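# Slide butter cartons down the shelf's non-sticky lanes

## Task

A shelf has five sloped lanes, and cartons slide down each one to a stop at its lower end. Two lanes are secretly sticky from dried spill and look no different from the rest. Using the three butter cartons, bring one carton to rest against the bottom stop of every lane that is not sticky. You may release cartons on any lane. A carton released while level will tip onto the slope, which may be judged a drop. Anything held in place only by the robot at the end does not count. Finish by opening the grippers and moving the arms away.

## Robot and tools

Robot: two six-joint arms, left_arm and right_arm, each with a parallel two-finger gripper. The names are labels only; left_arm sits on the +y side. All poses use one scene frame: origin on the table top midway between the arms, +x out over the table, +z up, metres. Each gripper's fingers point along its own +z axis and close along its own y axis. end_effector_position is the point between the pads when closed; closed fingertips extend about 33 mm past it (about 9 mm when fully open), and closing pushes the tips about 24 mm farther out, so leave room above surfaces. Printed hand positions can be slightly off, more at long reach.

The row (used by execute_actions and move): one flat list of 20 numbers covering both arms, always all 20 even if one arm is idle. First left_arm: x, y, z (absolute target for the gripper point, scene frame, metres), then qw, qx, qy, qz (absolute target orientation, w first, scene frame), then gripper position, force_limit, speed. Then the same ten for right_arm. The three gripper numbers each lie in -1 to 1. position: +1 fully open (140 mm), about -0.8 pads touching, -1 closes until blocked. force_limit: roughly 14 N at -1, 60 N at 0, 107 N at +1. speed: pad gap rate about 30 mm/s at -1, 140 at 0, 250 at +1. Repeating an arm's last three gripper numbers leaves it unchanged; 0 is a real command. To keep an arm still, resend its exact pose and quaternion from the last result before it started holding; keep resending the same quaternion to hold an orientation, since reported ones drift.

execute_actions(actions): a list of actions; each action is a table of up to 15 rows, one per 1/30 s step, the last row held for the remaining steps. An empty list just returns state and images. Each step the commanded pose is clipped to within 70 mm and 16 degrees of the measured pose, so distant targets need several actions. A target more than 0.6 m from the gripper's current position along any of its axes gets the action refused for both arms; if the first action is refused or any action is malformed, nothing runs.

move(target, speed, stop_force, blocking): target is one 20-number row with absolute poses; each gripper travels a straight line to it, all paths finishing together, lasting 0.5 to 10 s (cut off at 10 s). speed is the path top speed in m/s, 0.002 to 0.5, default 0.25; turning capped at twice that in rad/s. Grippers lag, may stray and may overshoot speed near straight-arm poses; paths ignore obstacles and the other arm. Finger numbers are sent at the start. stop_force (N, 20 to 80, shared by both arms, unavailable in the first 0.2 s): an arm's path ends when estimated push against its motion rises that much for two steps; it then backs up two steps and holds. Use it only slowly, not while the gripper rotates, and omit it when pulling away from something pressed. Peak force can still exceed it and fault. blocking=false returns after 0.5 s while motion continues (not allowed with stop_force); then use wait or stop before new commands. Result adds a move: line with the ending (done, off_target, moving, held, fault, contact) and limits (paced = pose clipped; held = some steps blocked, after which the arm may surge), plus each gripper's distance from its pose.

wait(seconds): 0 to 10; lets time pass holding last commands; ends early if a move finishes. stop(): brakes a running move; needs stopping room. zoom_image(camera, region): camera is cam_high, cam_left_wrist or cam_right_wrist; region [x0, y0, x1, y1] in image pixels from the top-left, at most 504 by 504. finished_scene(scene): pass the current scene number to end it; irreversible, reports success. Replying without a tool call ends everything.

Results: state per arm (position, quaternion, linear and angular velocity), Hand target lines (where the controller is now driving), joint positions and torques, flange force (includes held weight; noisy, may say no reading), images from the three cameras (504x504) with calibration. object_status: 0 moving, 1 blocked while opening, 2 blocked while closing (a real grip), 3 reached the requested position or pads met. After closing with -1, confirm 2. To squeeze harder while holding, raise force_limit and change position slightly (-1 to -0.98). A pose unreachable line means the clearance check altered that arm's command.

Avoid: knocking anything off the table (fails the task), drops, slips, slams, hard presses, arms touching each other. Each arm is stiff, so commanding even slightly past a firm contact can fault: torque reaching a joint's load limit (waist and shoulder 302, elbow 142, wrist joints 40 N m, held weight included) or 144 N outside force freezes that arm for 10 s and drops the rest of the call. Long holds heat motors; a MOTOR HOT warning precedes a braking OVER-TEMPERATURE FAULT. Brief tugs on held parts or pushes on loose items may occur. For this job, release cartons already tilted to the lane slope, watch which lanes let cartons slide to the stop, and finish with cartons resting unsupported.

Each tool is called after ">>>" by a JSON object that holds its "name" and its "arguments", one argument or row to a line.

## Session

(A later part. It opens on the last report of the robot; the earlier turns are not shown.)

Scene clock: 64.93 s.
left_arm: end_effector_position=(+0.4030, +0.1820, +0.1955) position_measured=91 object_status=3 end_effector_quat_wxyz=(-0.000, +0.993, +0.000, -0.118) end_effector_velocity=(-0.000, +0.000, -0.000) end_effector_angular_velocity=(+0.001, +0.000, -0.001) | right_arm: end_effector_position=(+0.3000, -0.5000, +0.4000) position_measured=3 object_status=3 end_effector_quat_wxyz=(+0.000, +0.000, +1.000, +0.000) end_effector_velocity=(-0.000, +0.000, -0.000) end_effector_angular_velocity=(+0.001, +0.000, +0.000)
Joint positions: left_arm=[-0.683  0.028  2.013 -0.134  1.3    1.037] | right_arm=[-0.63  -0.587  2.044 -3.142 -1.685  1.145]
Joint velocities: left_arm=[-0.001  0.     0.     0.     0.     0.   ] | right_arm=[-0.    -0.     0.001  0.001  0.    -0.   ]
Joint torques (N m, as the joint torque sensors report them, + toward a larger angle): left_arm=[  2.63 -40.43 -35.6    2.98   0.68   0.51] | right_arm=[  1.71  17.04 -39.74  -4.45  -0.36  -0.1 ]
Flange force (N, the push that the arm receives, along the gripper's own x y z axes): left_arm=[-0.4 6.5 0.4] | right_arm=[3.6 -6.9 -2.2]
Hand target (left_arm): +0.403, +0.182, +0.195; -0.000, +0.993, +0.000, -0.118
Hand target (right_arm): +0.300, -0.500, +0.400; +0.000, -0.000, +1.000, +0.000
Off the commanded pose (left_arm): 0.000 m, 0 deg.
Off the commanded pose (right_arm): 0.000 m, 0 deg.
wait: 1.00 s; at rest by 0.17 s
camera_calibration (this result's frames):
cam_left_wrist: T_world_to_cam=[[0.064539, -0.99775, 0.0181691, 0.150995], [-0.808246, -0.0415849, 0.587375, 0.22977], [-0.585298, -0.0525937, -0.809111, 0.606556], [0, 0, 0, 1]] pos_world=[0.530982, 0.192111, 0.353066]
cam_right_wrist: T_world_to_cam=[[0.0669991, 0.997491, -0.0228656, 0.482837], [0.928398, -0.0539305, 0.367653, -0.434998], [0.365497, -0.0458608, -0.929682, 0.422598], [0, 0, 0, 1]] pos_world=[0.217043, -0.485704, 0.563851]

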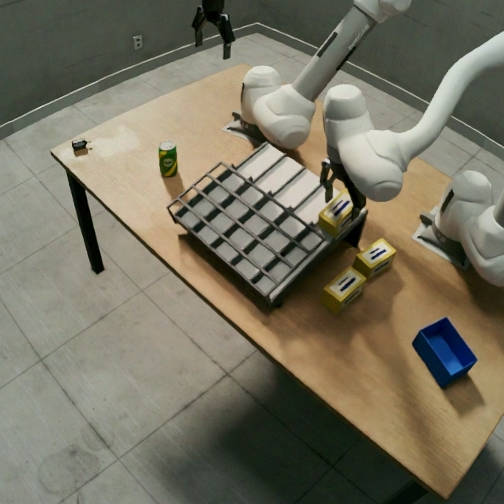

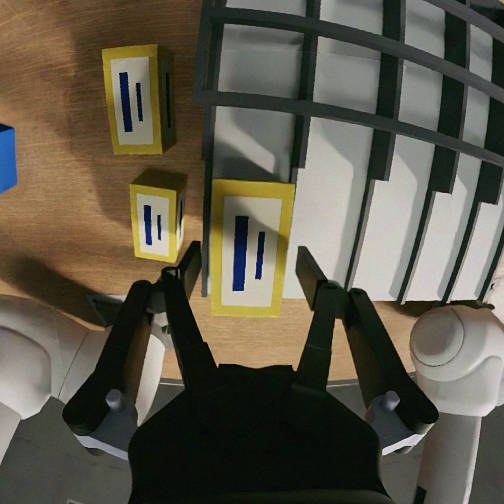

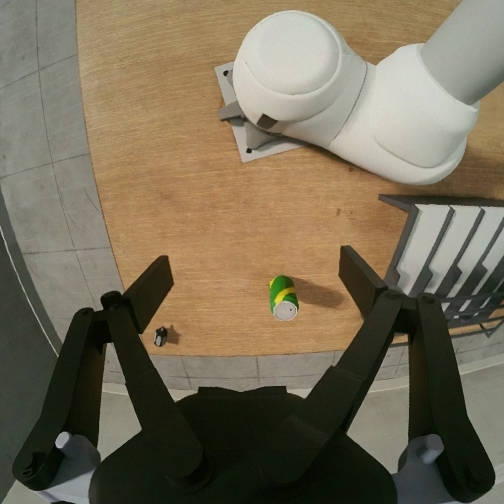

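>>> {"name": "move", "arguments": {
  "target": [0.405,0.182,0.197,0,0.993,0,-0.1175,-1,-0.3,-0.3,0.3,-0.5,0.4,0,0,1,0,1,0,0],
  "speed": 0.02
}}

>>> {"name": "move", "arguments": {
  "target": [0.41,0.182,0.23,0,0.993,0,-0.1175,-1,-0.3,-0.3,0.3,-0.5,0.4,0,0,1,0,1,0,0],
  "speed": 0.1
}}

>>> {"name": "move", "arguments": {
  "target": [0.41,0.101,0.23,0,0.993,0,-0.1175,-1,-0.3,-0.3,0.3,-0.5,0.4,0,0,1,0,1,0,0],
  "speed": 0.15
}}

>>> {"name": "move", "arguments": {
  "target": [0.41,0.101,0.204,0,0.993,0,-0.1175,-1,-0.3,-0.3,0.3,-0.5,0.4,0,0,1,0,1,0,0],
  "speed": 0.05
}}

>>> {"name": "move", "arguments": {
  "target": [0.412,0.101,0.18,0,0.993,0,-0.1175,-1,-0.3,-0.3,0.3,-0.5,0.4,0,0,1,0,1,0,0],
  "speed": 0.008,
  "stop_force": 20
}}

Scene clock: 70.50 s.
left_arm: end_effector_position=(+0.4050, +0.1820, +0.1970) position_measured=137 object_status=2 end_effector_quat_wxyz=(+0.000, +0.993, +0.000, -0.118) end_effector_velocity=(+0.000, +0.001, -0.000) end_effector_angular_velocity=(+0.002, -0.000, +0.001) | right_arm: end_effector_position=(+0.3000, -0.5000, +0.4000) position_measured=3 object_status=3 end_effector_quat_wxyz=(+0.000, +0.000, +1.000, +0.000) end_effector_velocity=(+0.000, -0.000, +0.000) end_effector_angular_velocity=(-0.001, -0.001, -0.001)
Joint positions: left_arm=[-0.68   0.03   2.009 -0.133  1.304  1.038] | right_arm=[-0.63  -0.587  2.044 -3.142 -1.685  1.145]
Joint velocities: left_arm=[ 0.001 -0.     0.     0.002  0.    -0.001] | right_arm=[-0.    -0.    -0.001 -0.001  0.     0.   ]
Joint torques (N m, as the joint torque sensors report them, + toward a larger angle): left_arm=[ -0.03 -42.82 -37.61   3.06   0.96   0.69] | right_arm=[  2.38  17.63 -39.67  -4.53  -0.32  -0.14]
Flange force (N, the push that the arm receives, along the gripper's own x y z axes): left_arm=[3.3 2.2 4.0] | right_arm=[5.9 -9.3 -2.5]
Hand target (left_arm): +0.405, +0.182, +0.197; +0.000, +0.993, +0.000, -0.118
Hand target (right_arm): +0.300, -0.500, +0.400; +0.000, -0.000, +1.000, +0.000
Off the commanded pose (left_arm): 0.000 m, 0 deg.
Off the commanded pose (right_arm): 0.000 m, 0 deg.
move: done
camera_calibration (this result's frames):
cam_left_wrist: T_world_to_cam=[[0.0645833, -0.997746, 0.0182269, 0.150779], [-0.808201, -0.0415829, 0.587436, 0.230462], [-0.585354, -0.0526696, -0.809065, 0.608946], [0, 0, 0, 1]] pos_world=[0.532971, 0.192096, 0.354547]
cam_right_wrist: T_world_to_cam=[[0.0669991, 0.997491, -0.0228657, 0.482837], [0.928398, -0.0539305, 0.367653, -0.434998], [0.365497, -0.0458609, -0.929682, 0.422598], [0, 0, 0, 1]] pos_world=[0.217043, -0.485704, 0.563851]

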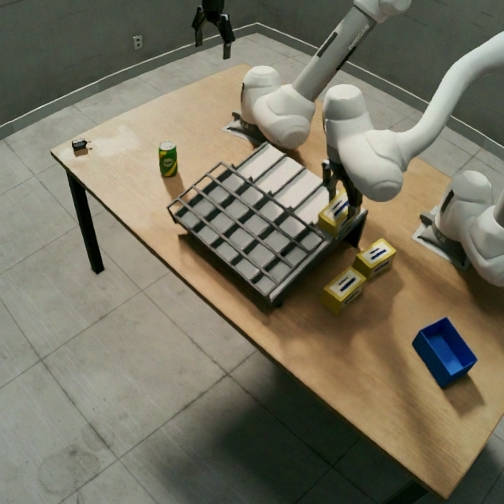

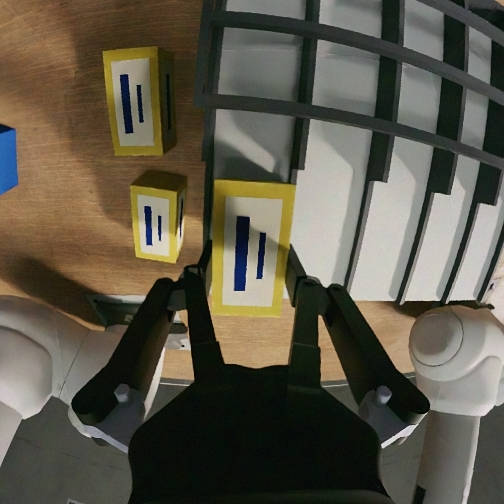

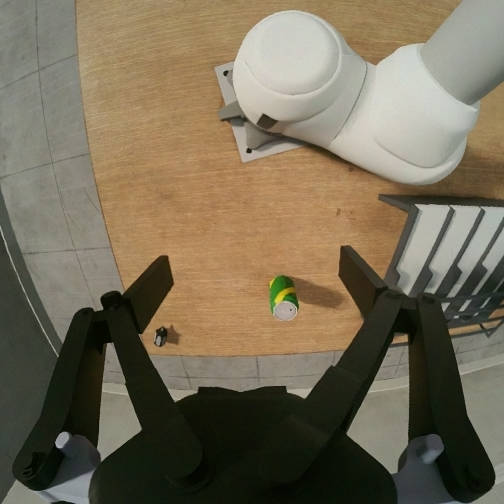

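Scene clock: 71.23 s.
left_arm: end_effector_position=(+0.4100, +0.1820, +0.2300) position_measured=137 object_status=2 end_effector_quat_wxyz=(-0.000, +0.993, +0.000, -0.118) end_effector_velocity=(+0.000, +0.000, +0.000) end_effector_angular_velocity=(-0.001, -0.001, +0.001) | right_arm: end_effector_position=(+0.3000, -0.5000, +0.4000) position_measured=3 object_status=3 end_effector_quat_wxyz=(+0.000, +0.000, +1.000, +0.000) end_effector_velocity=(+0.000, -0.000, +0.000) end_effector_angular_velocity=(-0.000, -0.000, +0.000)
Joint positions: left_arm=[-0.675  0.012  1.962 -0.13   1.368  1.034] | right_arm=[-0.63  -0.587  2.044 -3.142 -1.685  1.145]
Joint velocities: left_arm=[ 0.001 -0.    -0.001 -0.    -0.     0.   ] | right_arm=[ 0.  0. -0. -0. -0. -0.]
Joint torques (N m, as the joint torque sensors report them, + toward a larger angle): left_arm=[  1.16 -40.57 -38.31   3.1    0.92   0.9 ] | right_arm=[  1.8   17.1  -40.09  -4.44  -0.4   -0.04]
Flange force (N, the push that the arm receives, along the gripper's own x y z axes): left_arm=[0.1 3.7 2.7] | right_arm=[4.0 -7.3 -1.7]
Hand target (left_arm): +0.410, +0.182, +0.230; -0.000, +0.993, +0.000, -0.118
Hand target (right_arm): +0.300, -0.500, +0.400; +0.000, -0.000, +1.000, +0.000
Off the commanded pose (left_arm): 0.000 m, 0 deg.
Off the commanded pose (right_arm): 0.000 m, 0 deg.
move: done
camera_calibration (this result's frames):
cam_left_wrist: T_world_to_cam=[[0.0645638, -0.997749, 0.0181314, 0.14992], [-0.808217, -0.0416247, 0.587412, 0.215158], [-0.585335, -0.0525796, -0.809085, 0.638535], [0, 0, 0, 1]] pos_world=[0.537971, 0.192113, 0.387525]
cam_right_wrist: T_world_to_cam=[[0.0669992, 0.997491, -0.0228655, 0.482837], [0.928398, -0.0539307, 0.367653, -0.434998], [0.365497, -0.0458608, -0.929682, 0.422598], [0, 0, 0, 1]] pos_world=[0.217043, -0.485704, 0.563851]

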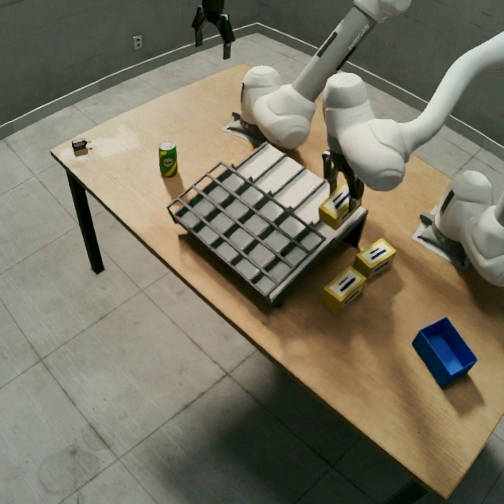

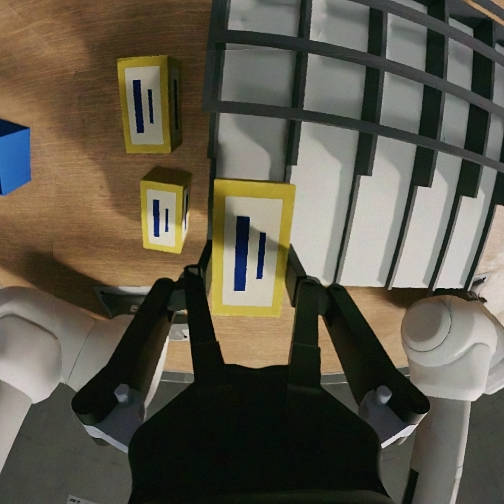

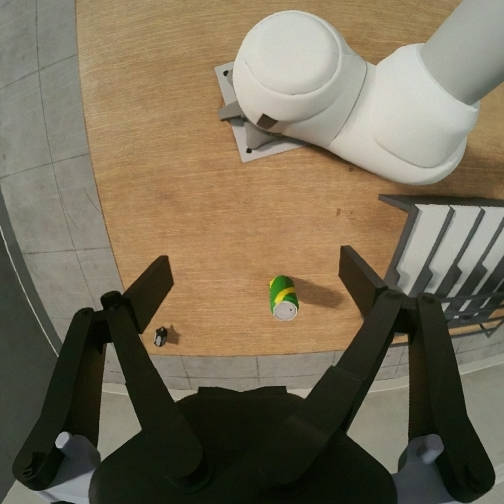

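Scene clock: 72.13 s.
left_arm: end_effector_position=(+0.4100, +0.1011, +0.2300) position_measured=137 object_status=2 end_effector_quat_wxyz=(-0.000, +0.993, +0.000, -0.117) end_effector_velocity=(+0.001, +0.000, -0.000) end_effector_angular_velocity=(+0.000, -0.001, +0.003) | right_arm: end_effector_position=(+0.3000, -0.5000, +0.4000) position_measured=3 object_status=3 end_effector_quat_wxyz=(+0.000, +0.000, +1.000, +0.000) end_effector_velocity=(-0.000, -0.000, +0.000) end_effector_angular_velocity=(-0.001, +0.000, -0.000)
Joint positions: left_arm=[-0.795  0.082  1.888 -0.154  1.357  0.922] | right_arm=[-0.63  -0.587  2.044 -3.142 -1.685  1.145]
Joint velocities: left_arm=[ 0.001 -0.     0.     0.    -0.001 -0.002] | right_arm=[ 0.    -0.    -0.    -0.001 -0.     0.   ]
Joint torques (N m, as the joint torque sensors report them, + toward a larger angle): left_arm=[  0.28 -49.58 -39.13   2.71   1.17   0.66] | right_arm=[  2.45  16.74 -39.7   -4.58  -0.27  -0.02]
Flange force (N, the push that the arm receives, along the gripper's own x y z axes): left_arm=[2.6 2.5 4.6] | right_arm=[4.7 -10.4 -2.6]
Hand target (left_arm): +0.410, +0.101, +0.230; -0.000, +0.993, -0.000, -0.117
Hand target (right_arm): +0.300, -0.500, +0.400; +0.000, -0.000, +1.000, +0.000
Off the commanded pose (left_arm): 0.000 m, 0 deg.
Off the commanded pose (right_arm): 0.000 m, 0 deg.
move: done
camera_calibration (this result's frames):
cam_left_wrist: T_world_to_cam=[[0.0645499, -0.997749, 0.0181513, 0.0691626], [-0.80829, -0.0416081, 0.587313, 0.211825], [-0.585236, -0.0525825, -0.809156, 0.634311], [0, 0, 0, 1]] pos_world=[0.537973, 0.111174, 0.387594]
cam_right_wrist: T_world_to_cam=[[0.0669993, 0.997491, -0.0228656, 0.482837], [0.928398, -0.0539307, 0.367653, -0.434998], [0.365497, -0.0458609, -0.929682, 0.422598], [0, 0, 0, 1]] pos_world=[0.217043, -0.485704, 0.563851]

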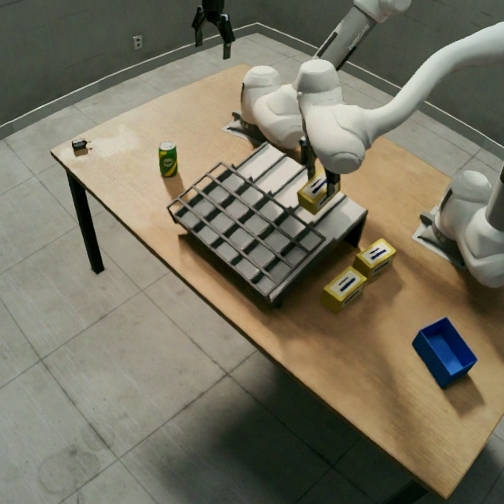

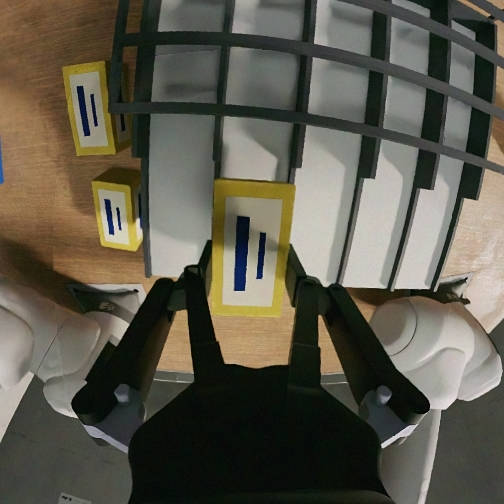

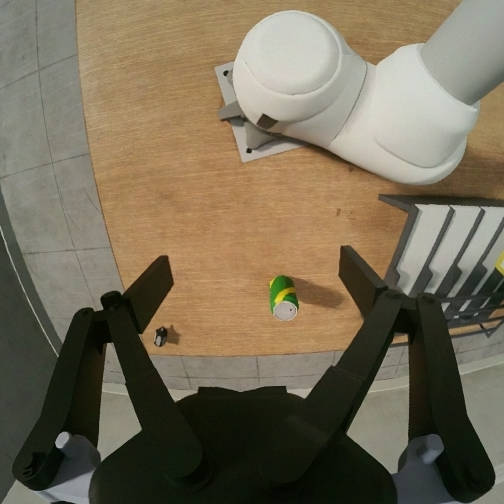

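Scene clock: 72.93 s.
left_arm: end_effector_position=(+0.4100, +0.1010, +0.2040) position_measured=137 object_status=2 end_effector_quat_wxyz=(+0.000, +0.993, -0.000, -0.117) end_effector_velocity=(-0.000, +0.000, -0.001) end_effector_angular_velocity=(+0.001, +0.001, -0.001) | right_arm: end_effector_position=(+0.3000, -0.5000, +0.4000) position_measured=3 object_status=3 end_effector_quat_wxyz=(+0.000, +0.000, +1.000, +0.000) end_effector_velocity=(+0.000, -0.000, +0.000) end_effector_angular_velocity=(-0.000, -0.000, +0.000)
Joint positions: left_arm=[-0.795  0.1    1.919 -0.155  1.308  0.93 ] | right_arm=[-0.63  -0.587  2.044 -3.142 -1.685  1.145]
Joint velocities: left_arm=[-0.001  0.     0.001  0.    -0.     0.   ] | right_arm=[-0.     0.    -0.001 -0.     0.    -0.   ]
Joint torques (N m, as the joint torque sensors report them, + toward a larger angle): left_arm=[  0.66 -50.15 -38.3    2.77   0.94   0.54] | right_arm=[  1.81  18.05 -40.37  -4.43  -0.42  -0.22]
Flange force (N, the push that the arm receives, along the gripper's own x y z axes): left_arm=[1.6 2.8 4.6] | right_arm=[5.5 -6.2 -0.8]
Hand target (left_arm): +0.410, +0.101, +0.204; +0.000, +0.993, -0.000, -0.118
Hand target (right_arm): +0.300, -0.500, +0.400; +0.000, -0.000, +1.000, +0.000
Off the commanded pose (left_arm): 0.000 m, 0 deg.
Off the commanded pose (right_arm): 0.000 m, 0 deg.
move: done
camera_calibration (this result's frames):
cam_left_wrist: T_world_to_cam=[[0.0645087, -0.997751, 0.0181985, 0.0695663], [-0.808262, -0.0415443, 0.587355, 0.227062], [-0.585278, -0.0525987, -0.809125, 0.613292], [0, 0, 0, 1]] pos_world=[0.537984, 0.111101, 0.361598]
cam_right_wrist: T_world_to_cam=[[0.0669992, 0.997491, -0.0228656, 0.482837], [0.928398, -0.0539307, 0.367652, -0.434998], [0.365497, -0.0458608, -0.929682, 0.422599], [0, 0, 0, 1]] pos_world=[0.217043, -0.485704, 0.563851]

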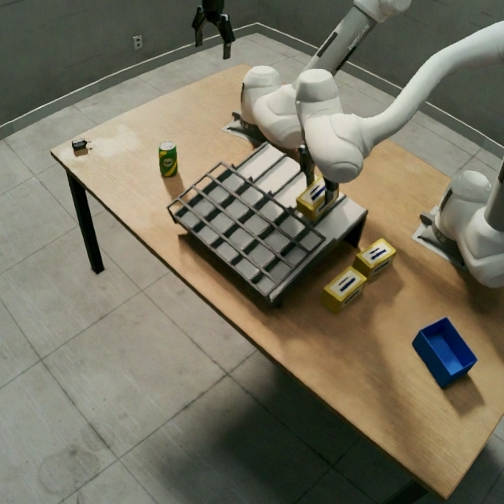

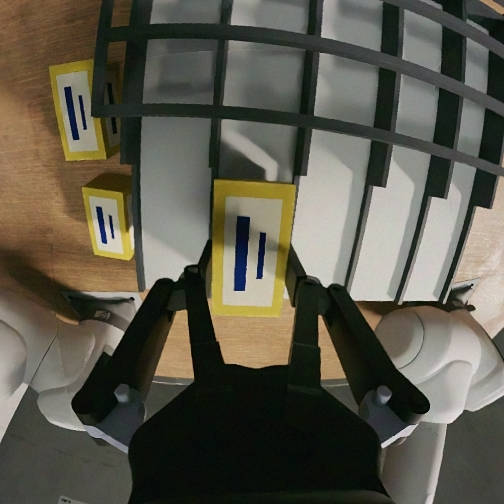

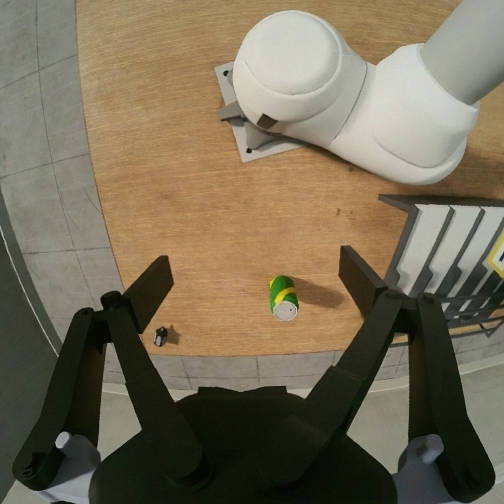

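Scene clock: 74.60 s.
left_arm: end_effector_position=(+0.4110, +0.1010, +0.1934) position_measured=137 object_status=2 end_effector_quat_wxyz=(+0.000, +0.993, -0.000, -0.117) end_effector_velocity=(-0.001, +0.000, +0.001) end_effector_angular_velocity=(+0.001, +0.001, -0.001) | right_arm: end_effector_position=(+0.3000, -0.5000, +0.4000) position_measured=3 object_status=3 end_effector_quat_wxyz=(+0.000, +0.000, +1.000, +0.000) end_effector_velocity=(+0.000, +0.000, -0.000) end_effector_angular_velocity=(+0.001, +0.000, -0.000)
Joint positions: left_arm=[-0.794  0.109  1.929 -0.156  1.289  0.934] | right_arm=[-0.63  -0.587  2.044 -3.142 -1.685  1.145]
Joint velocities: left_arm=[-0.001 -0.001  0.     0.     0.002 -0.   ] | right_arm=[0.    0.    0.001 0.001 0.    0.   ]
Joint torques (N m, as the joint torque sensors report them, + toward a larger angle): left_arm=[ -2.36 -33.96 -17.02   1.96   1.91   0.52] | right_arm=[  2.11  17.92 -39.94  -4.34  -0.44   0.08]
Flange force (N, the push that the arm receives, along the gripper's own x y z axes): left_arm=[4.9 5.0 -32.0] | right_arm=[6.2 -8.8 -1.5]
Hand target (left_arm): +0.411, +0.101, +0.194; +0.000, +0.993, -0.000, -0.117
Hand target (right_arm): +0.300, -0.500, +0.400; +0.000, -0.000, +1.000, +0.000
Off the commanded pose (left_arm): 0.013 m, 0 deg.
Off the commanded pose (right_arm): 0.000 m, 0 deg.
move: contact (left_arm)
camera_calibration (this result's frames):
cam_left_wrist: T_world_to_cam=[[0.0644299, -0.997754, 0.0183155, 0.0696679], [-0.808328, -0.0414173, 0.587273, 0.234174], [-0.585196, -0.0526429, -0.809181, 0.605259], [0, 0, 0, 1]] pos_world=[0.538996, 0.111073, 0.350964]
cam_right_wrist: T_world_to_cam=[[0.0669992, 0.997491, -0.0228659, 0.482837], [0.928398, -0.0539306, 0.367653, -0.434998], [0.365497, -0.0458611, -0.929682, 0.422598], [0, 0, 0, 1]] pos_world=[0.217043, -0.485704, 0.563851]

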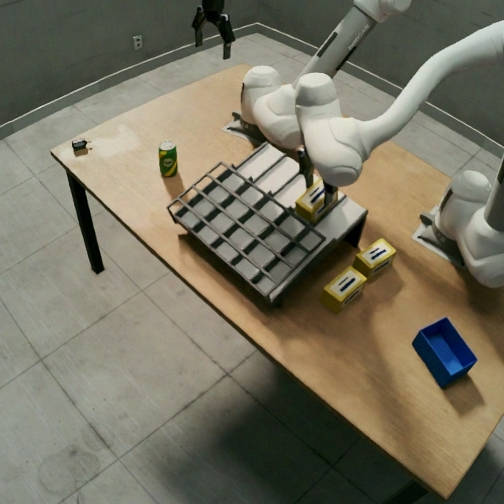

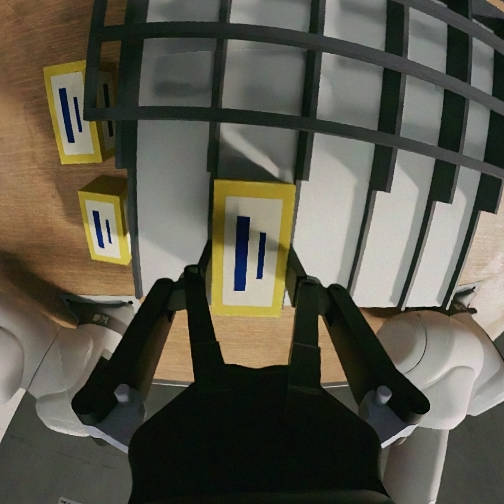

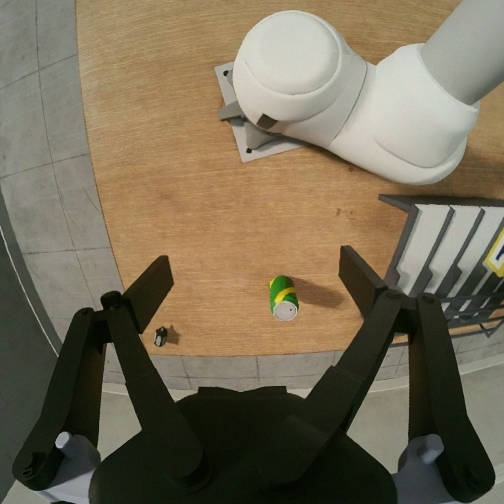

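>>> {"name": "move", "arguments": {
  "target": [0.411,0.101,0.1945,0,0.993,0,-0.1175,0.3,-0.3,-0.3,0.3,-0.5,0.4,0,0,1,0,1,0,0],
  "speed": 0.02
}}

>>> {"name": "wait", "arguments": {
  "seconds": 1
}}

Scene clock: 76.70 s.
left_arm: end_effector_position=(+0.4110, +0.1010, +0.1945) position_measured=91 object_status=3 end_effector_quat_wxyz=(+0.000, +0.993, +0.000, -0.118) end_effector_velocity=(+0.000, +0.000, +0.000) end_effector_angular_velocity=(-0.000, -0.001, -0.001) | right_arm: end_effector_position=(+0.3000, -0.5000, +0.4000) position_measured=3 object_status=3 end_effector_quat_wxyz=(+0.000, +0.000, +1.000, +0.000) end_effector_velocity=(+0.000, +0.000, +0.000) end_effector_angular_velocity=(+0.001, -0.000, +0.000)
Joint positions: left_arm=[-0.794  0.108  1.928 -0.156  1.291  0.934] | right_arm=[-0.63  -0.587  2.044 -3.142 -1.685  1.145]
Joint velocities: left_arm=[-0.    -0.     0.     0.    -0.     0.001] | right_arm=[ 0.     0.    -0.     0.001 -0.     0.   ]
Joint torques (N m, as the joint torque sensors report them, + toward a larger angle): left_arm=[ -0.71 -49.1  -35.93   2.88   0.41   0.77] | right_arm=[  2.18  17.68 -40.    -4.46  -0.32  -0.23]
Flange force (N, the push that the arm receives, along the gripper's own x y z axes): left_arm=[2.6 1.7 -0.5] | right_arm=[5.2 -8.1 -1.9]
Hand target (left_arm): +0.411, +0.101, +0.194; -0.000, +0.993, +0.000, -0.118
Hand target (right_arm): +0.300, -0.500, +0.400; +0.000, -0.000, +1.000, +0.000
Off the commanded pose (left_arm): 0.000 m, 0 deg.
Off the commanded pose (right_arm): 0.000 m, 0 deg.
move: done
camera_calibration (this result's frames):
cam_left_wrist: T_world_to_cam=[[0.0645469, -0.997749, 0.018183, 0.0696657], [-0.808233, -0.0415819, 0.587393, 0.23344], [-0.585315, -0.0526105, -0.809097, 0.606168], [0, 0, 0, 1]] pos_world=[0.538976, 0.111106, 0.352061]
cam_right_wrist: T_world_to_cam=[[0.0669991, 0.997491, -0.0228655, 0.482837], [0.928398, -0.0539306, 0.367653, -0.434998], [0.365497, -0.0458607, -0.929682, 0.422598], [0, 0, 0, 1]] pos_world=[0.217043, -0.485704, 0.563851]

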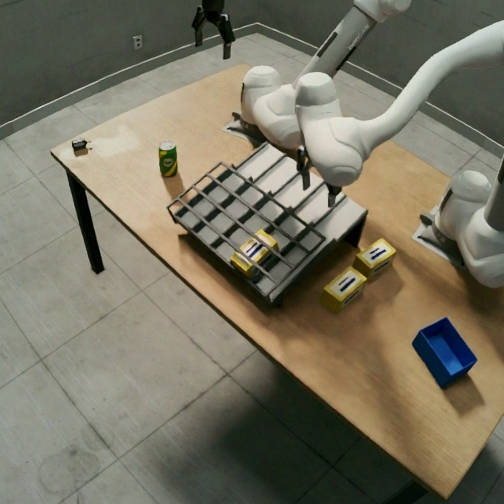

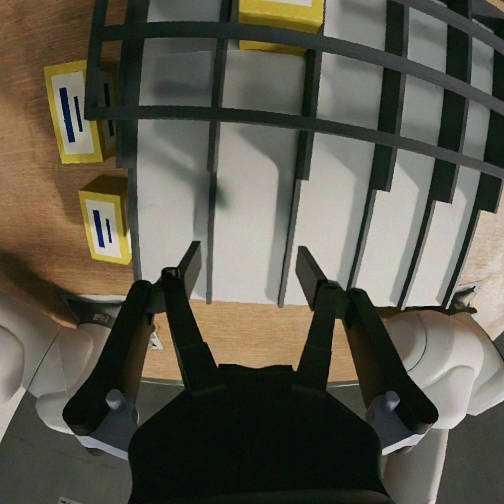

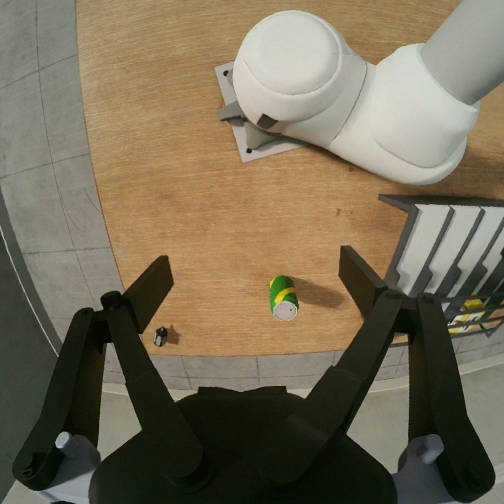

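Scene clock: 77.70 s.
left_arm: end_effector_position=(+0.4110, +0.1010, +0.1945) position_measured=91 object_status=3 end_effector_quat_wxyz=(-0.000, +0.993, +0.000, -0.118) end_effector_velocity=(-0.000, +0.001, -0.000) end_effector_angular_velocity=(+0.001, +0.001, -0.000) | right_arm: end_effector_position=(+0.3000, -0.5000, +0.4000) position_measured=3 object_status=3 end_effector_quat_wxyz=(+0.000, +0.000, +1.000, +0.000) end_effector_velocity=(-0.000, +0.000, -0.000) end_effector_angular_velocity=(+0.001, -0.000, +0.000)
Joint positions: left_arm=[-0.794  0.108  1.928 -0.156  1.291  0.934] | right_arm=[-0.63  -0.587  2.044 -3.142 -1.685  1.145]
Joint velocities: left_arm=[0.001 0.    0.001 0.    0.    0.001] | right_arm=[-0.    -0.001  0.001  0.001 -0.    -0.   ]
Joint torques (N m, as the joint torque sensors report them, + toward a larger angle): left_arm=[  1.61 -49.63 -36.35   3.1    0.58   0.6 ] | right_arm=[  2.24  16.91 -40.62  -4.46  -0.26  -0.12]
Flange force (N, the push that the arm receives, along the gripper's own x y z axes): left_arm=[0.5 4.6 1.3] | right_arm=[5.1 -8.8 -0.7]
Hand target (left_arm): +0.411, +0.101, +0.194; -0.000, +0.993, +0.000, -0.118
Hand target (right_arm): +0.300, -0.500, +0.400; +0.000, -0.000, +1.000, +0.000
Off the commanded pose (left_arm): 0.000 m, 0 deg.
Off the commanded pose (right_arm): 0.000 m, 0 deg.
wait: 1.00 s; at rest by 0.17 s
camera_calibration (this result's frames):
cam_left_wrist: T_world_to_cam=[[0.0645384, -0.99775, 0.0181691, 0.069679], [-0.808246, -0.0415844, 0.587375, 0.233455], [-0.585297, -0.0525933, -0.809111, 0.606169], [0, 0, 0, 1]] pos_world=[0.538982, 0.111111, 0.352067]
cam_right_wrist: T_world_to_cam=[[0.0669992, 0.997491, -0.0228655, 0.482837], [0.928398, -0.0539307, 0.367653, -0.434998], [0.365497, -0.0458608, -0.929682, 0.422598], [0, 0, 0, 1]] pos_world=[0.217043, -0.485704, 0.563851]

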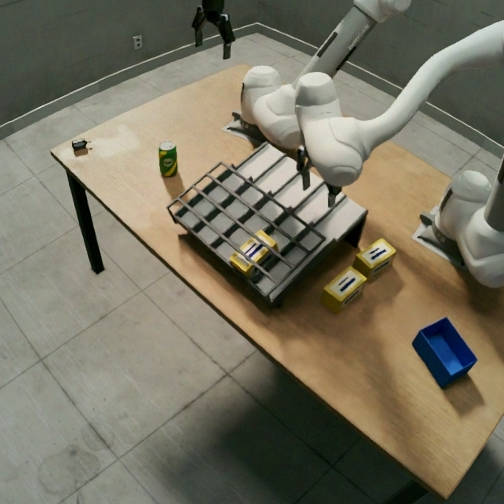

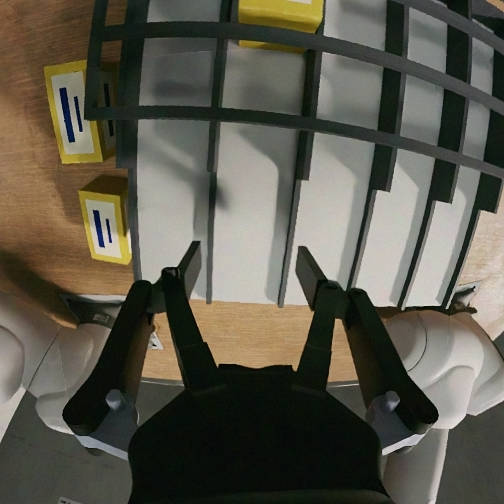

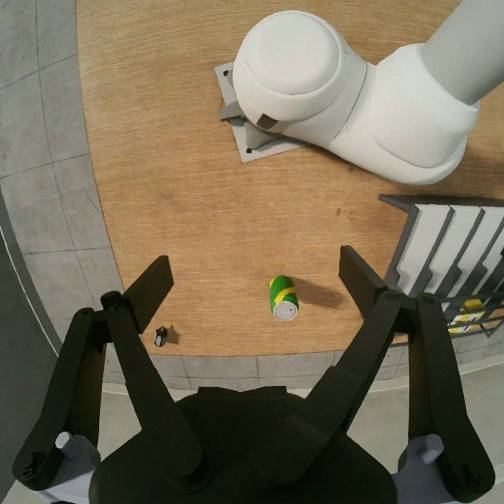

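>>> {"name": "move", "arguments": {
  "target": [0.40,0.13,0.25,0,0.993,0,-0.1175,0.25,-0.3,-0.3,0.3,-0.5,0.4,0,0,1,0,1,0,0]
}}

>>> {"name": "move", "arguments": {
  "target": [0.367,0.324,0.21,0,0.998,-0.061,0,0.25,-0.3,-0.3,0.3,-0.5,0.4,0,0,1,0,1,0,0]
}}

>>> {"name": "move", "arguments": {
  "target": [0.367,0.324,0.1,0,0.998,-0.061,0,0.25,-0.3,-0.3,0.3,-0.5,0.4,0,0,1,0,1,0,0],
  "speed": 0.15
}}

Scene clock: 81.57 s.
left_arm: end_effector_position=(+0.4000, +0.1300, +0.2499) position_measured=98 object_status=3 end_effector_quat_wxyz=(-0.000, +0.993, +0.000, -0.118) end_effector_velocity=(+0.000, -0.000, +0.000) end_effector_angular_velocity=(-0.001, -0.001, -0.001) | right_arm: end_effector_position=(+0.3000, -0.5000, +0.4000) position_measured=3 object_status=3 end_effector_quat_wxyz=(+0.000, +0.000, +1.000, -0.000) end_effector_velocity=(-0.000, -0.000, -0.000) end_effector_angular_velocity=(-0.001, +0.001, +0.000)
Joint positions: left_arm=[-0.766  0.03   1.905 -0.147  1.395  0.944] | right_arm=[-0.63  -0.587  2.044 -3.142 -1.685  1.145]
Joint velocities: left_arm=[-0.    -0.001 -0.    -0.    -0.     0.001] | right_arm=[ 0.     0.     0.    -0.001  0.    -0.   ]
Joint torques (N m, as the joint torque sensors report them, + toward a larger angle): left_arm=[  1.47 -42.16 -36.92   2.91   0.6    0.75] | right_arm=[  2.32  17.55 -39.84  -4.4   -0.49  -0.14]
Flange force (N, the push that the arm receives, along the gripper's own x y z axes): left_arm=[0.3 5.0 -1.4] | right_arm=[5.3 -9.1 -1.7]
Hand target (left_arm): +0.400, +0.130, +0.250; -0.000, +0.993, +0.000, -0.118
Hand target (right_arm): +0.300, -0.500, +0.400; +0.000, -0.000, +1.000, +0.000
Off the commanded pose (left_arm): 0.000 m, 0 deg.
Off the commanded pose (right_arm): 0.000 m, 0 deg.
move: done
camera_calibration (this result's frames):
cam_left_wrist: T_world_to_cam=[[0.0645707, -0.997749, 0.0180985, 0.0983197], [-0.808201, -0.0416482, 0.587432, 0.193183], [-0.585356, -0.0525582, -0.809071, 0.646109], [0, 0, 0, 1]] pos_world=[0.527986, 0.140102, 0.407487]
cam_right_wrist: T_world_to_cam=[[0.0669995, 0.997491, -0.0228674, 0.482838], [0.928398, -0.0539303, 0.367652, -0.434998], [0.365496, -0.0458626, -0.929682, 0.422598], [0, 0, 0, 1]] pos_world=[0.217043, -0.485705, 0.563851]

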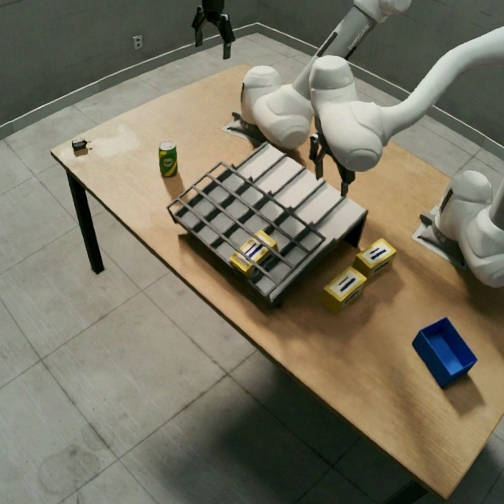

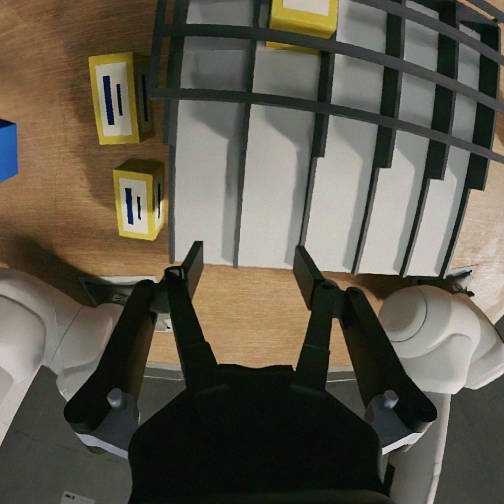

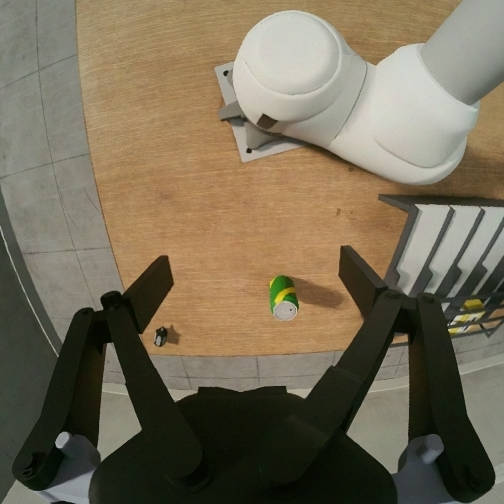

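Scene clock: 82.77 s.
left_arm: end_effector_position=(+0.3671, +0.3239, +0.2099) position_measured=98 object_status=3 end_effector_quat_wxyz=(+0.000, +0.998, -0.061, -0.000) end_effector_velocity=(-0.000, +0.000, -0.000) end_effector_angular_velocity=(-0.001, +0.000, +0.000) | right_arm: end_effector_position=(+0.3000, -0.5000, +0.4000) position_measured=3 object_status=3 end_effector_quat_wxyz=(-0.000, +0.000, +1.000, -0.000) end_effector_velocity=(+0.000, -0.001, +0.000) end_effector_angular_velocity=(-0.001, +0.001, -0.000)
Joint positions: left_arm=[-0.522 -0.272  2.222 -0.     1.191  1.271] | right_arm=[-0.63  -0.587  2.044 -3.142 -1.685  1.145]
Joint velocities: left_arm=[ 0.001 -0.     0.    -0.001 -0.     0.001] | right_arm=[ 0.     0.001 -0.    -0.002  0.     0.   ]
Joint torques (N m, as the joint torque sensors report them, + toward a larger angle): left_arm=[ -0.8  -11.82 -38.12   3.52   0.24   1.05] | right_arm=[  1.28  18.04 -39.72  -4.45  -0.5    0.11]
Flange force (N, the push that the arm receives, along the gripper's own x y z axes): left_arm=[2.5 1.4 0.5] | right_arm=[4.6 -5.5 -1.9]
Hand target (left_arm): +0.367, +0.324, +0.210; +0.000, +0.998, -0.061, -0.000
Hand target (right_arm): +0.300, -0.500, +0.400; +0.000, -0.000, +1.000, +0.000
Off the commanded pose (left_arm): 0.000 m, 0 deg.
Off the commanded pose (right_arm): 0.000 m, 0 deg.
move: done
camera_calibration (this result's frames):
cam_left_wrist: T_world_to_cam=[[-0.0633847, -0.997441, 0.0330638, 0.33836], [-0.921159, 0.0712203, 0.382615, 0.246045], [-0.38399, -0.00620512, -0.923316, 0.539698], [0, 0, 0, 1]] pos_world=[0.455333, 0.32332, 0.392984]
cam_right_wrist: T_world_to_cam=[[0.0669994, 0.997491, -0.0228674, 0.482838], [0.928398, -0.0539302, 0.367652, -0.434998], [0.365496, -0.0458625, -0.929682, 0.422598], [0, 0, 0, 1]] pos_world=[0.217043, -0.485705, 0.563851]

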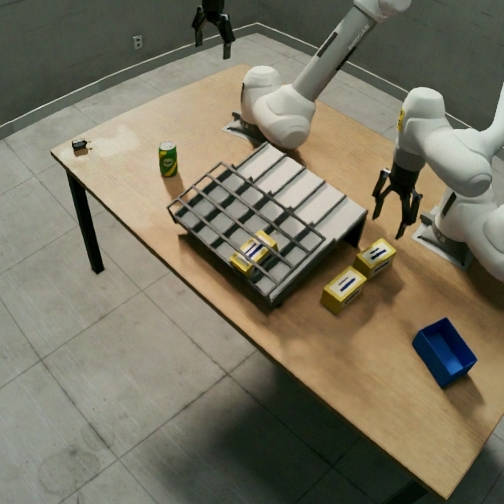

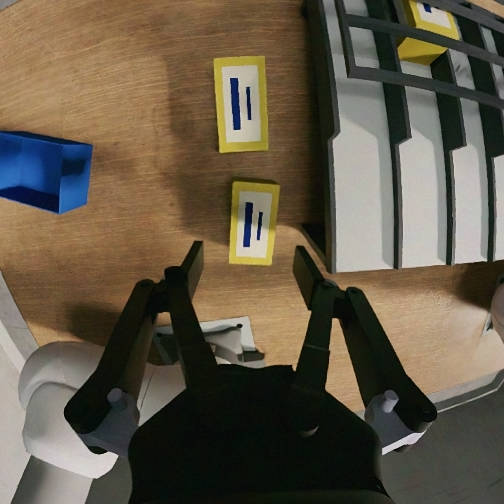

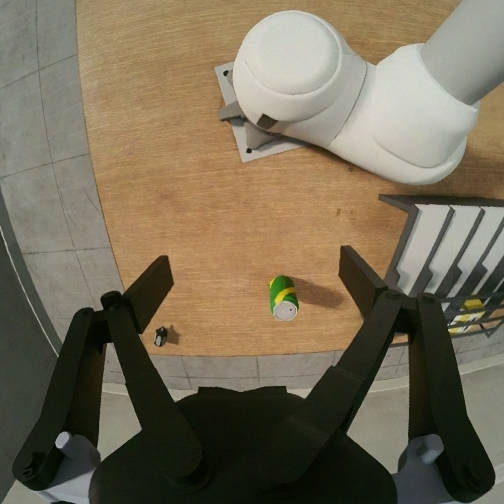

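Scene clock: 83.83 s.
left_arm: end_effector_position=(+0.3670, +0.3240, +0.1001) position_measured=98 object_status=3 end_effector_quat_wxyz=(+0.000, +0.998, -0.061, +0.000) end_effector_velocity=(-0.000, +0.000, -0.000) end_effector_angular_velocity=(+0.000, +0.000, -0.001) | right_arm: end_effector_position=(+0.3000, -0.5000, +0.4000) position_measured=3 object_status=3 end_effector_quat_wxyz=(-0.000, +0.000, +1.000, -0.000) end_effector_velocity=(-0.000, -0.000, +0.000) end_effector_angular_velocity=(-0.000, -0.000, -0.000)
Joint positions: left_arm=[-0.522 -0.157  2.364 -0.     0.934  1.271] | right_arm=[-0.63  -0.587  2.044 -3.142 -1.685  1.145]
Joint velocities: left_arm=[-0.     0.     0.001  0.    -0.001  0.   ] | right_arm=[-0. -0. -0. -0. -0.  0.]
Joint torques (N m, as the joint torque sensors report them, + toward a larger angle): left_arm=[  2.42 -18.46 -32.85   3.02   0.2    0.57] | right_arm=[  3.16  17.31 -40.26  -4.33  -0.33  -0.14]
Flange force (N, the push that the arm receives, along the gripper's own x y z axes): left_arm=[0.6 8.8 1.4] | right_arm=[7.4 -12.5 -1.3]
Hand target (left_arm): +0.367, +0.324, +0.100; +0.000, +0.998, -0.061, -0.000
Hand target (right_arm): +0.300, -0.500, +0.400; +0.000, -0.000, +1.000, +0.000
Off the commanded pose (left_arm): 0.000 m, 0 deg.
Off the commanded pose (right_arm): 0.000 m, 0 deg.
move: done
camera_calibration (this result's frames):
cam_left_wrist: T_world_to_cam=[[-0.0635942, -0.997437, 0.0327943, 0.342154], [-0.92122, 0.0713092, 0.382452, 0.288029], [-0.38381, -0.00588903, -0.923393, 0.438109], [0, 0, 0, 1]] pos_world=[0.455248, 0.323318, 0.283169]
cam_right_wrist: T_world_to_cam=[[0.0669995, 0.997491, -0.0228674, 0.482838], [0.928398, -0.0539303, 0.367652, -0.434998], [0.365496, -0.0458625, -0.929682, 0.422598], [0, 0, 0, 1]] pos_world=[0.217043, -0.485705, 0.563851]

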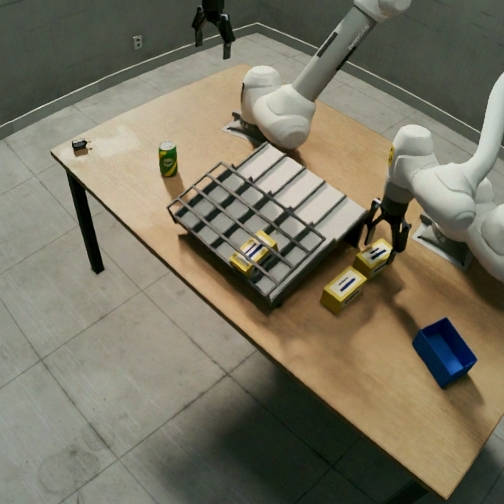

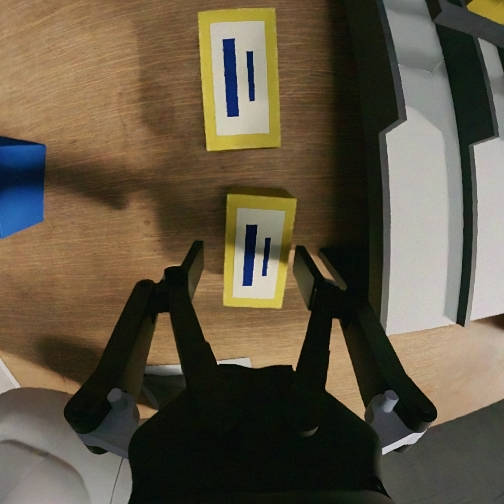

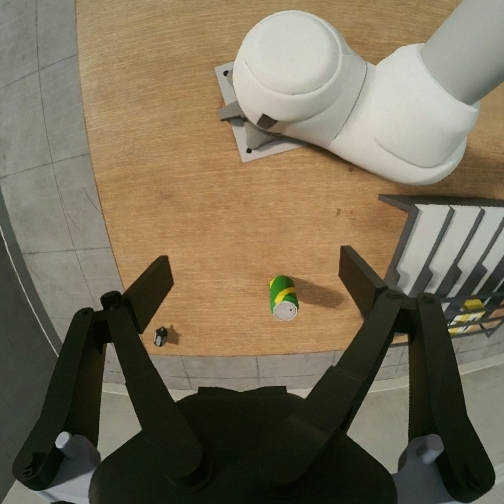

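>>> {"name": "move", "arguments": {
  "target": [0.366,0.317,0.064,0,0.997,-0.075,0,0.25,-0.3,-0.3,0.3,-0.5,0.4,0,0,1,0,1,0,0],
  "speed": 0.05
}}

>>> {"name": "move", "arguments": {
  "target": [0.366,0.317,0.0655,0,0.997,-0.075,0,-1,-0.3,-0.3,0.3,-0.5,0.4,0,0,1,0,1,0,0],
  "speed": 0.02
}}

Scene clock: 87.73 s.
left_arm: end_effector_position=(+0.3660, +0.3170, +0.0640) position_measured=98 object_status=3 end_effector_quat_wxyz=(+0.000, +0.997, -0.075, +0.000) end_effector_velocity=(-0.000, -0.000, -0.000) end_effector_angular_velocity=(-0.000, -0.000, -0.001) | right_arm: end_effector_position=(+0.3000, -0.5000, +0.4000) position_measured=3 object_status=3 end_effector_quat_wxyz=(-0.000, +0.000, +1.000, -0.000) end_effector_velocity=(-0.000, +0.000, -0.000) end_effector_angular_velocity=(+0.000, -0.000, +0.000)
Joint positions: left_arm=[-0.541 -0.101  2.402 -0.     0.841  1.28 ] | right_arm=[-0.63  -0.587  2.044 -3.142 -1.685  1.145]
Joint velocities: left_arm=[-0.     0.     0.    -0.    -0.001  0.   ] | right_arm=[ 0.    -0.001  0.     0.     0.    -0.   ]
Joint torques (N m, as the joint torque sensors report them, + toward a larger angle): left_arm=[  1.57 -20.96 -30.32   2.62   0.09   0.7 ] | right_arm=[  2.16  18.07 -40.11  -4.56  -0.38  -0.12]
Flange force (N, the push that the arm receives, along the gripper's own x y z axes): left_arm=[-0.1 6.4 -0.1] | right_arm=[6.6 -8.0 -1.4]
Hand target (left_arm): +0.366, +0.317, +0.064; +0.000, +0.997, -0.075, +0.000
Hand target (right_arm): +0.300, -0.500, +0.400; +0.000, -0.000, +1.000, +0.000
Off the commanded pose (left_arm): 0.000 m, 0 deg.
Off the commanded pose (right_arm): 0.000 m, 0 deg.
move: done
camera_calibration (this result's frames):
cam_left_wrist: T_world_to_cam=[[-0.0914046, -0.995274, 0.0327913, 0.34581], [-0.918852, 0.0969883, 0.382498, 0.292376], [-0.38387, 0.00483166, -0.923374, 0.401023], [0, 0, 0, 1]] pos_world=[0.4542, 0.313881, 0.247122]
cam_right_wrist: T_world_to_cam=[[0.0669994, 0.997491, -0.0228674, 0.482838], [0.928398, -0.0539302, 0.367652, -0.434997], [0.365496, -0.0458625, -0.929682, 0.422598], [0, 0, 0, 1]] pos_world=[0.217043, -0.485705, 0.563851]

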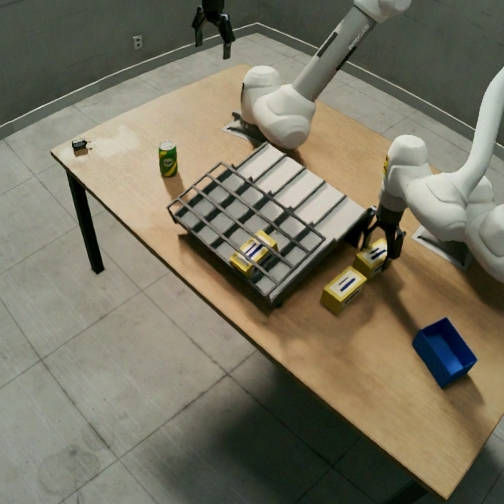

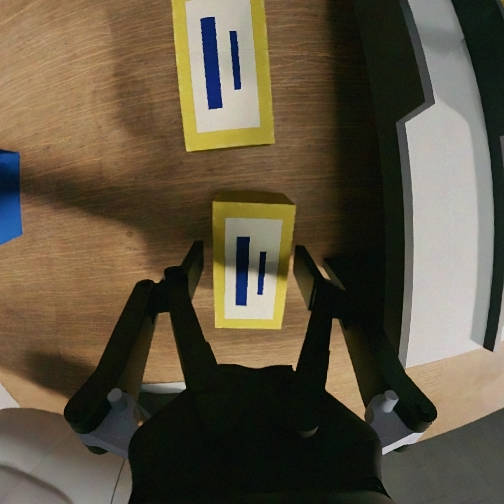

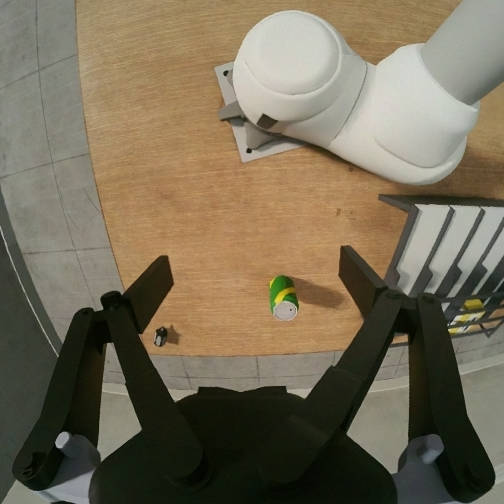

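Scene clock: 88.43 s.
left_arm: end_effector_position=(+0.3660, +0.3170, +0.0655) position_measured=137 object_status=2 end_effector_quat_wxyz=(+0.000, +0.997, -0.075, -0.000) end_effector_velocity=(+0.000, -0.000, +0.000) end_effector_angular_velocity=(-0.001, -0.001, -0.000) | right_arm: end_effector_position=(+0.3000, -0.5000, +0.4000) position_measured=3 object_status=3 end_effector_quat_wxyz=(-0.000, +0.000, +1.000, -0.000) end_effector_velocity=(+0.000, +0.000, +0.001) end_effector_angular_velocity=(-0.000, -0.002, +0.000)
Joint positions: left_arm=[-0.541 -0.103  2.4   -0.     0.845  1.28 ] | right_arm=[-0.63  -0.587  2.044 -3.142 -1.685  1.145]
Joint velocities: left_arm=[ 0.    -0.001 -0.    -0.    -0.     0.   ] | right_arm=[ 0.    -0.    -0.001  0.001 -0.    -0.   ]
Joint torques (N m, as the joint torque sensors report them, + toward a larger angle): left_arm=[  1.75 -24.38 -32.36   2.47   0.26   0.78] | right_arm=[  1.94  18.18 -40.45  -4.41  -0.4   -0.11]
Flange force (N, the push that the arm receives, along the gripper's own x y z axes): left_arm=[3.0 7.8 7.8] | right_arm=[6.3 -7.1 -0.8]
Hand target (left_arm): +0.366, +0.317, +0.065; -0.000, +0.997, -0.075, +0.000
Hand target (right_arm): +0.300, -0.500, +0.400; +0.000, -0.000, +1.000, +0.000
Off the commanded pose (left_arm): 0.000 m, 0 deg.
Off the commanded pose (right_arm): 0.000 m, 0 deg.
move: done
camera_calibration (this result's frames):
cam_left_wrist: T_world_to_cam=[[-0.0914233, -0.995273, 0.0327707, 0.345769], [-0.918829, 0.0969974, 0.38255, 0.291788], [-0.383921, 0.00486338, -0.923353, 0.402368], [0, 0, 0, 1]] pos_world=[0.454192, 0.313875, 0.248573]
cam_right_wrist: T_world_to_cam=[[0.0669995, 0.997491, -0.0228674, 0.482838], [0.928398, -0.0539303, 0.367652, -0.434998], [0.365496, -0.0458625, -0.929682, 0.422598], [0, 0, 0, 1]] pos_world=[0.217043, -0.485705, 0.563851]

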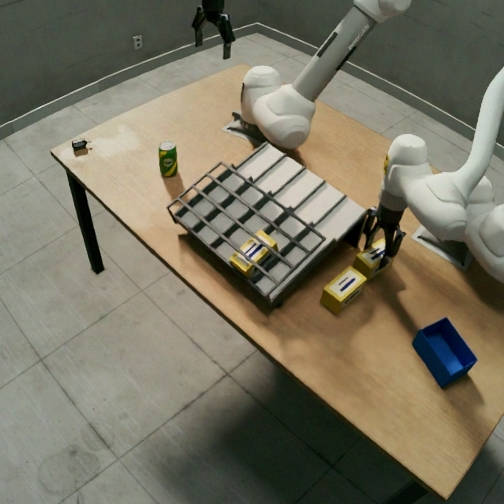

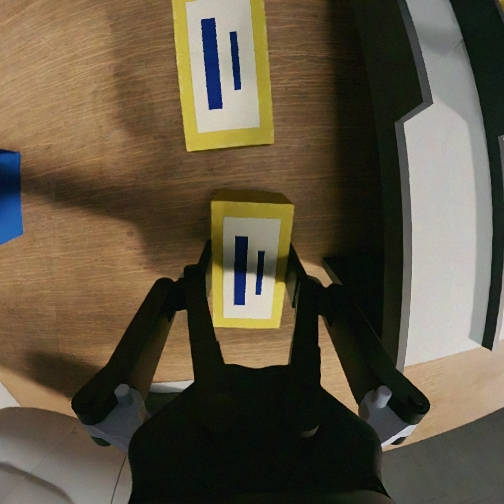

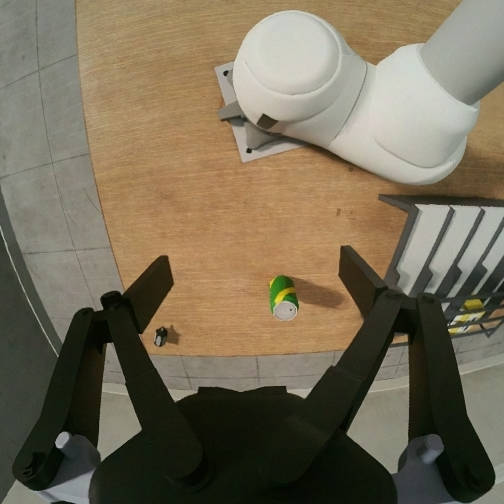

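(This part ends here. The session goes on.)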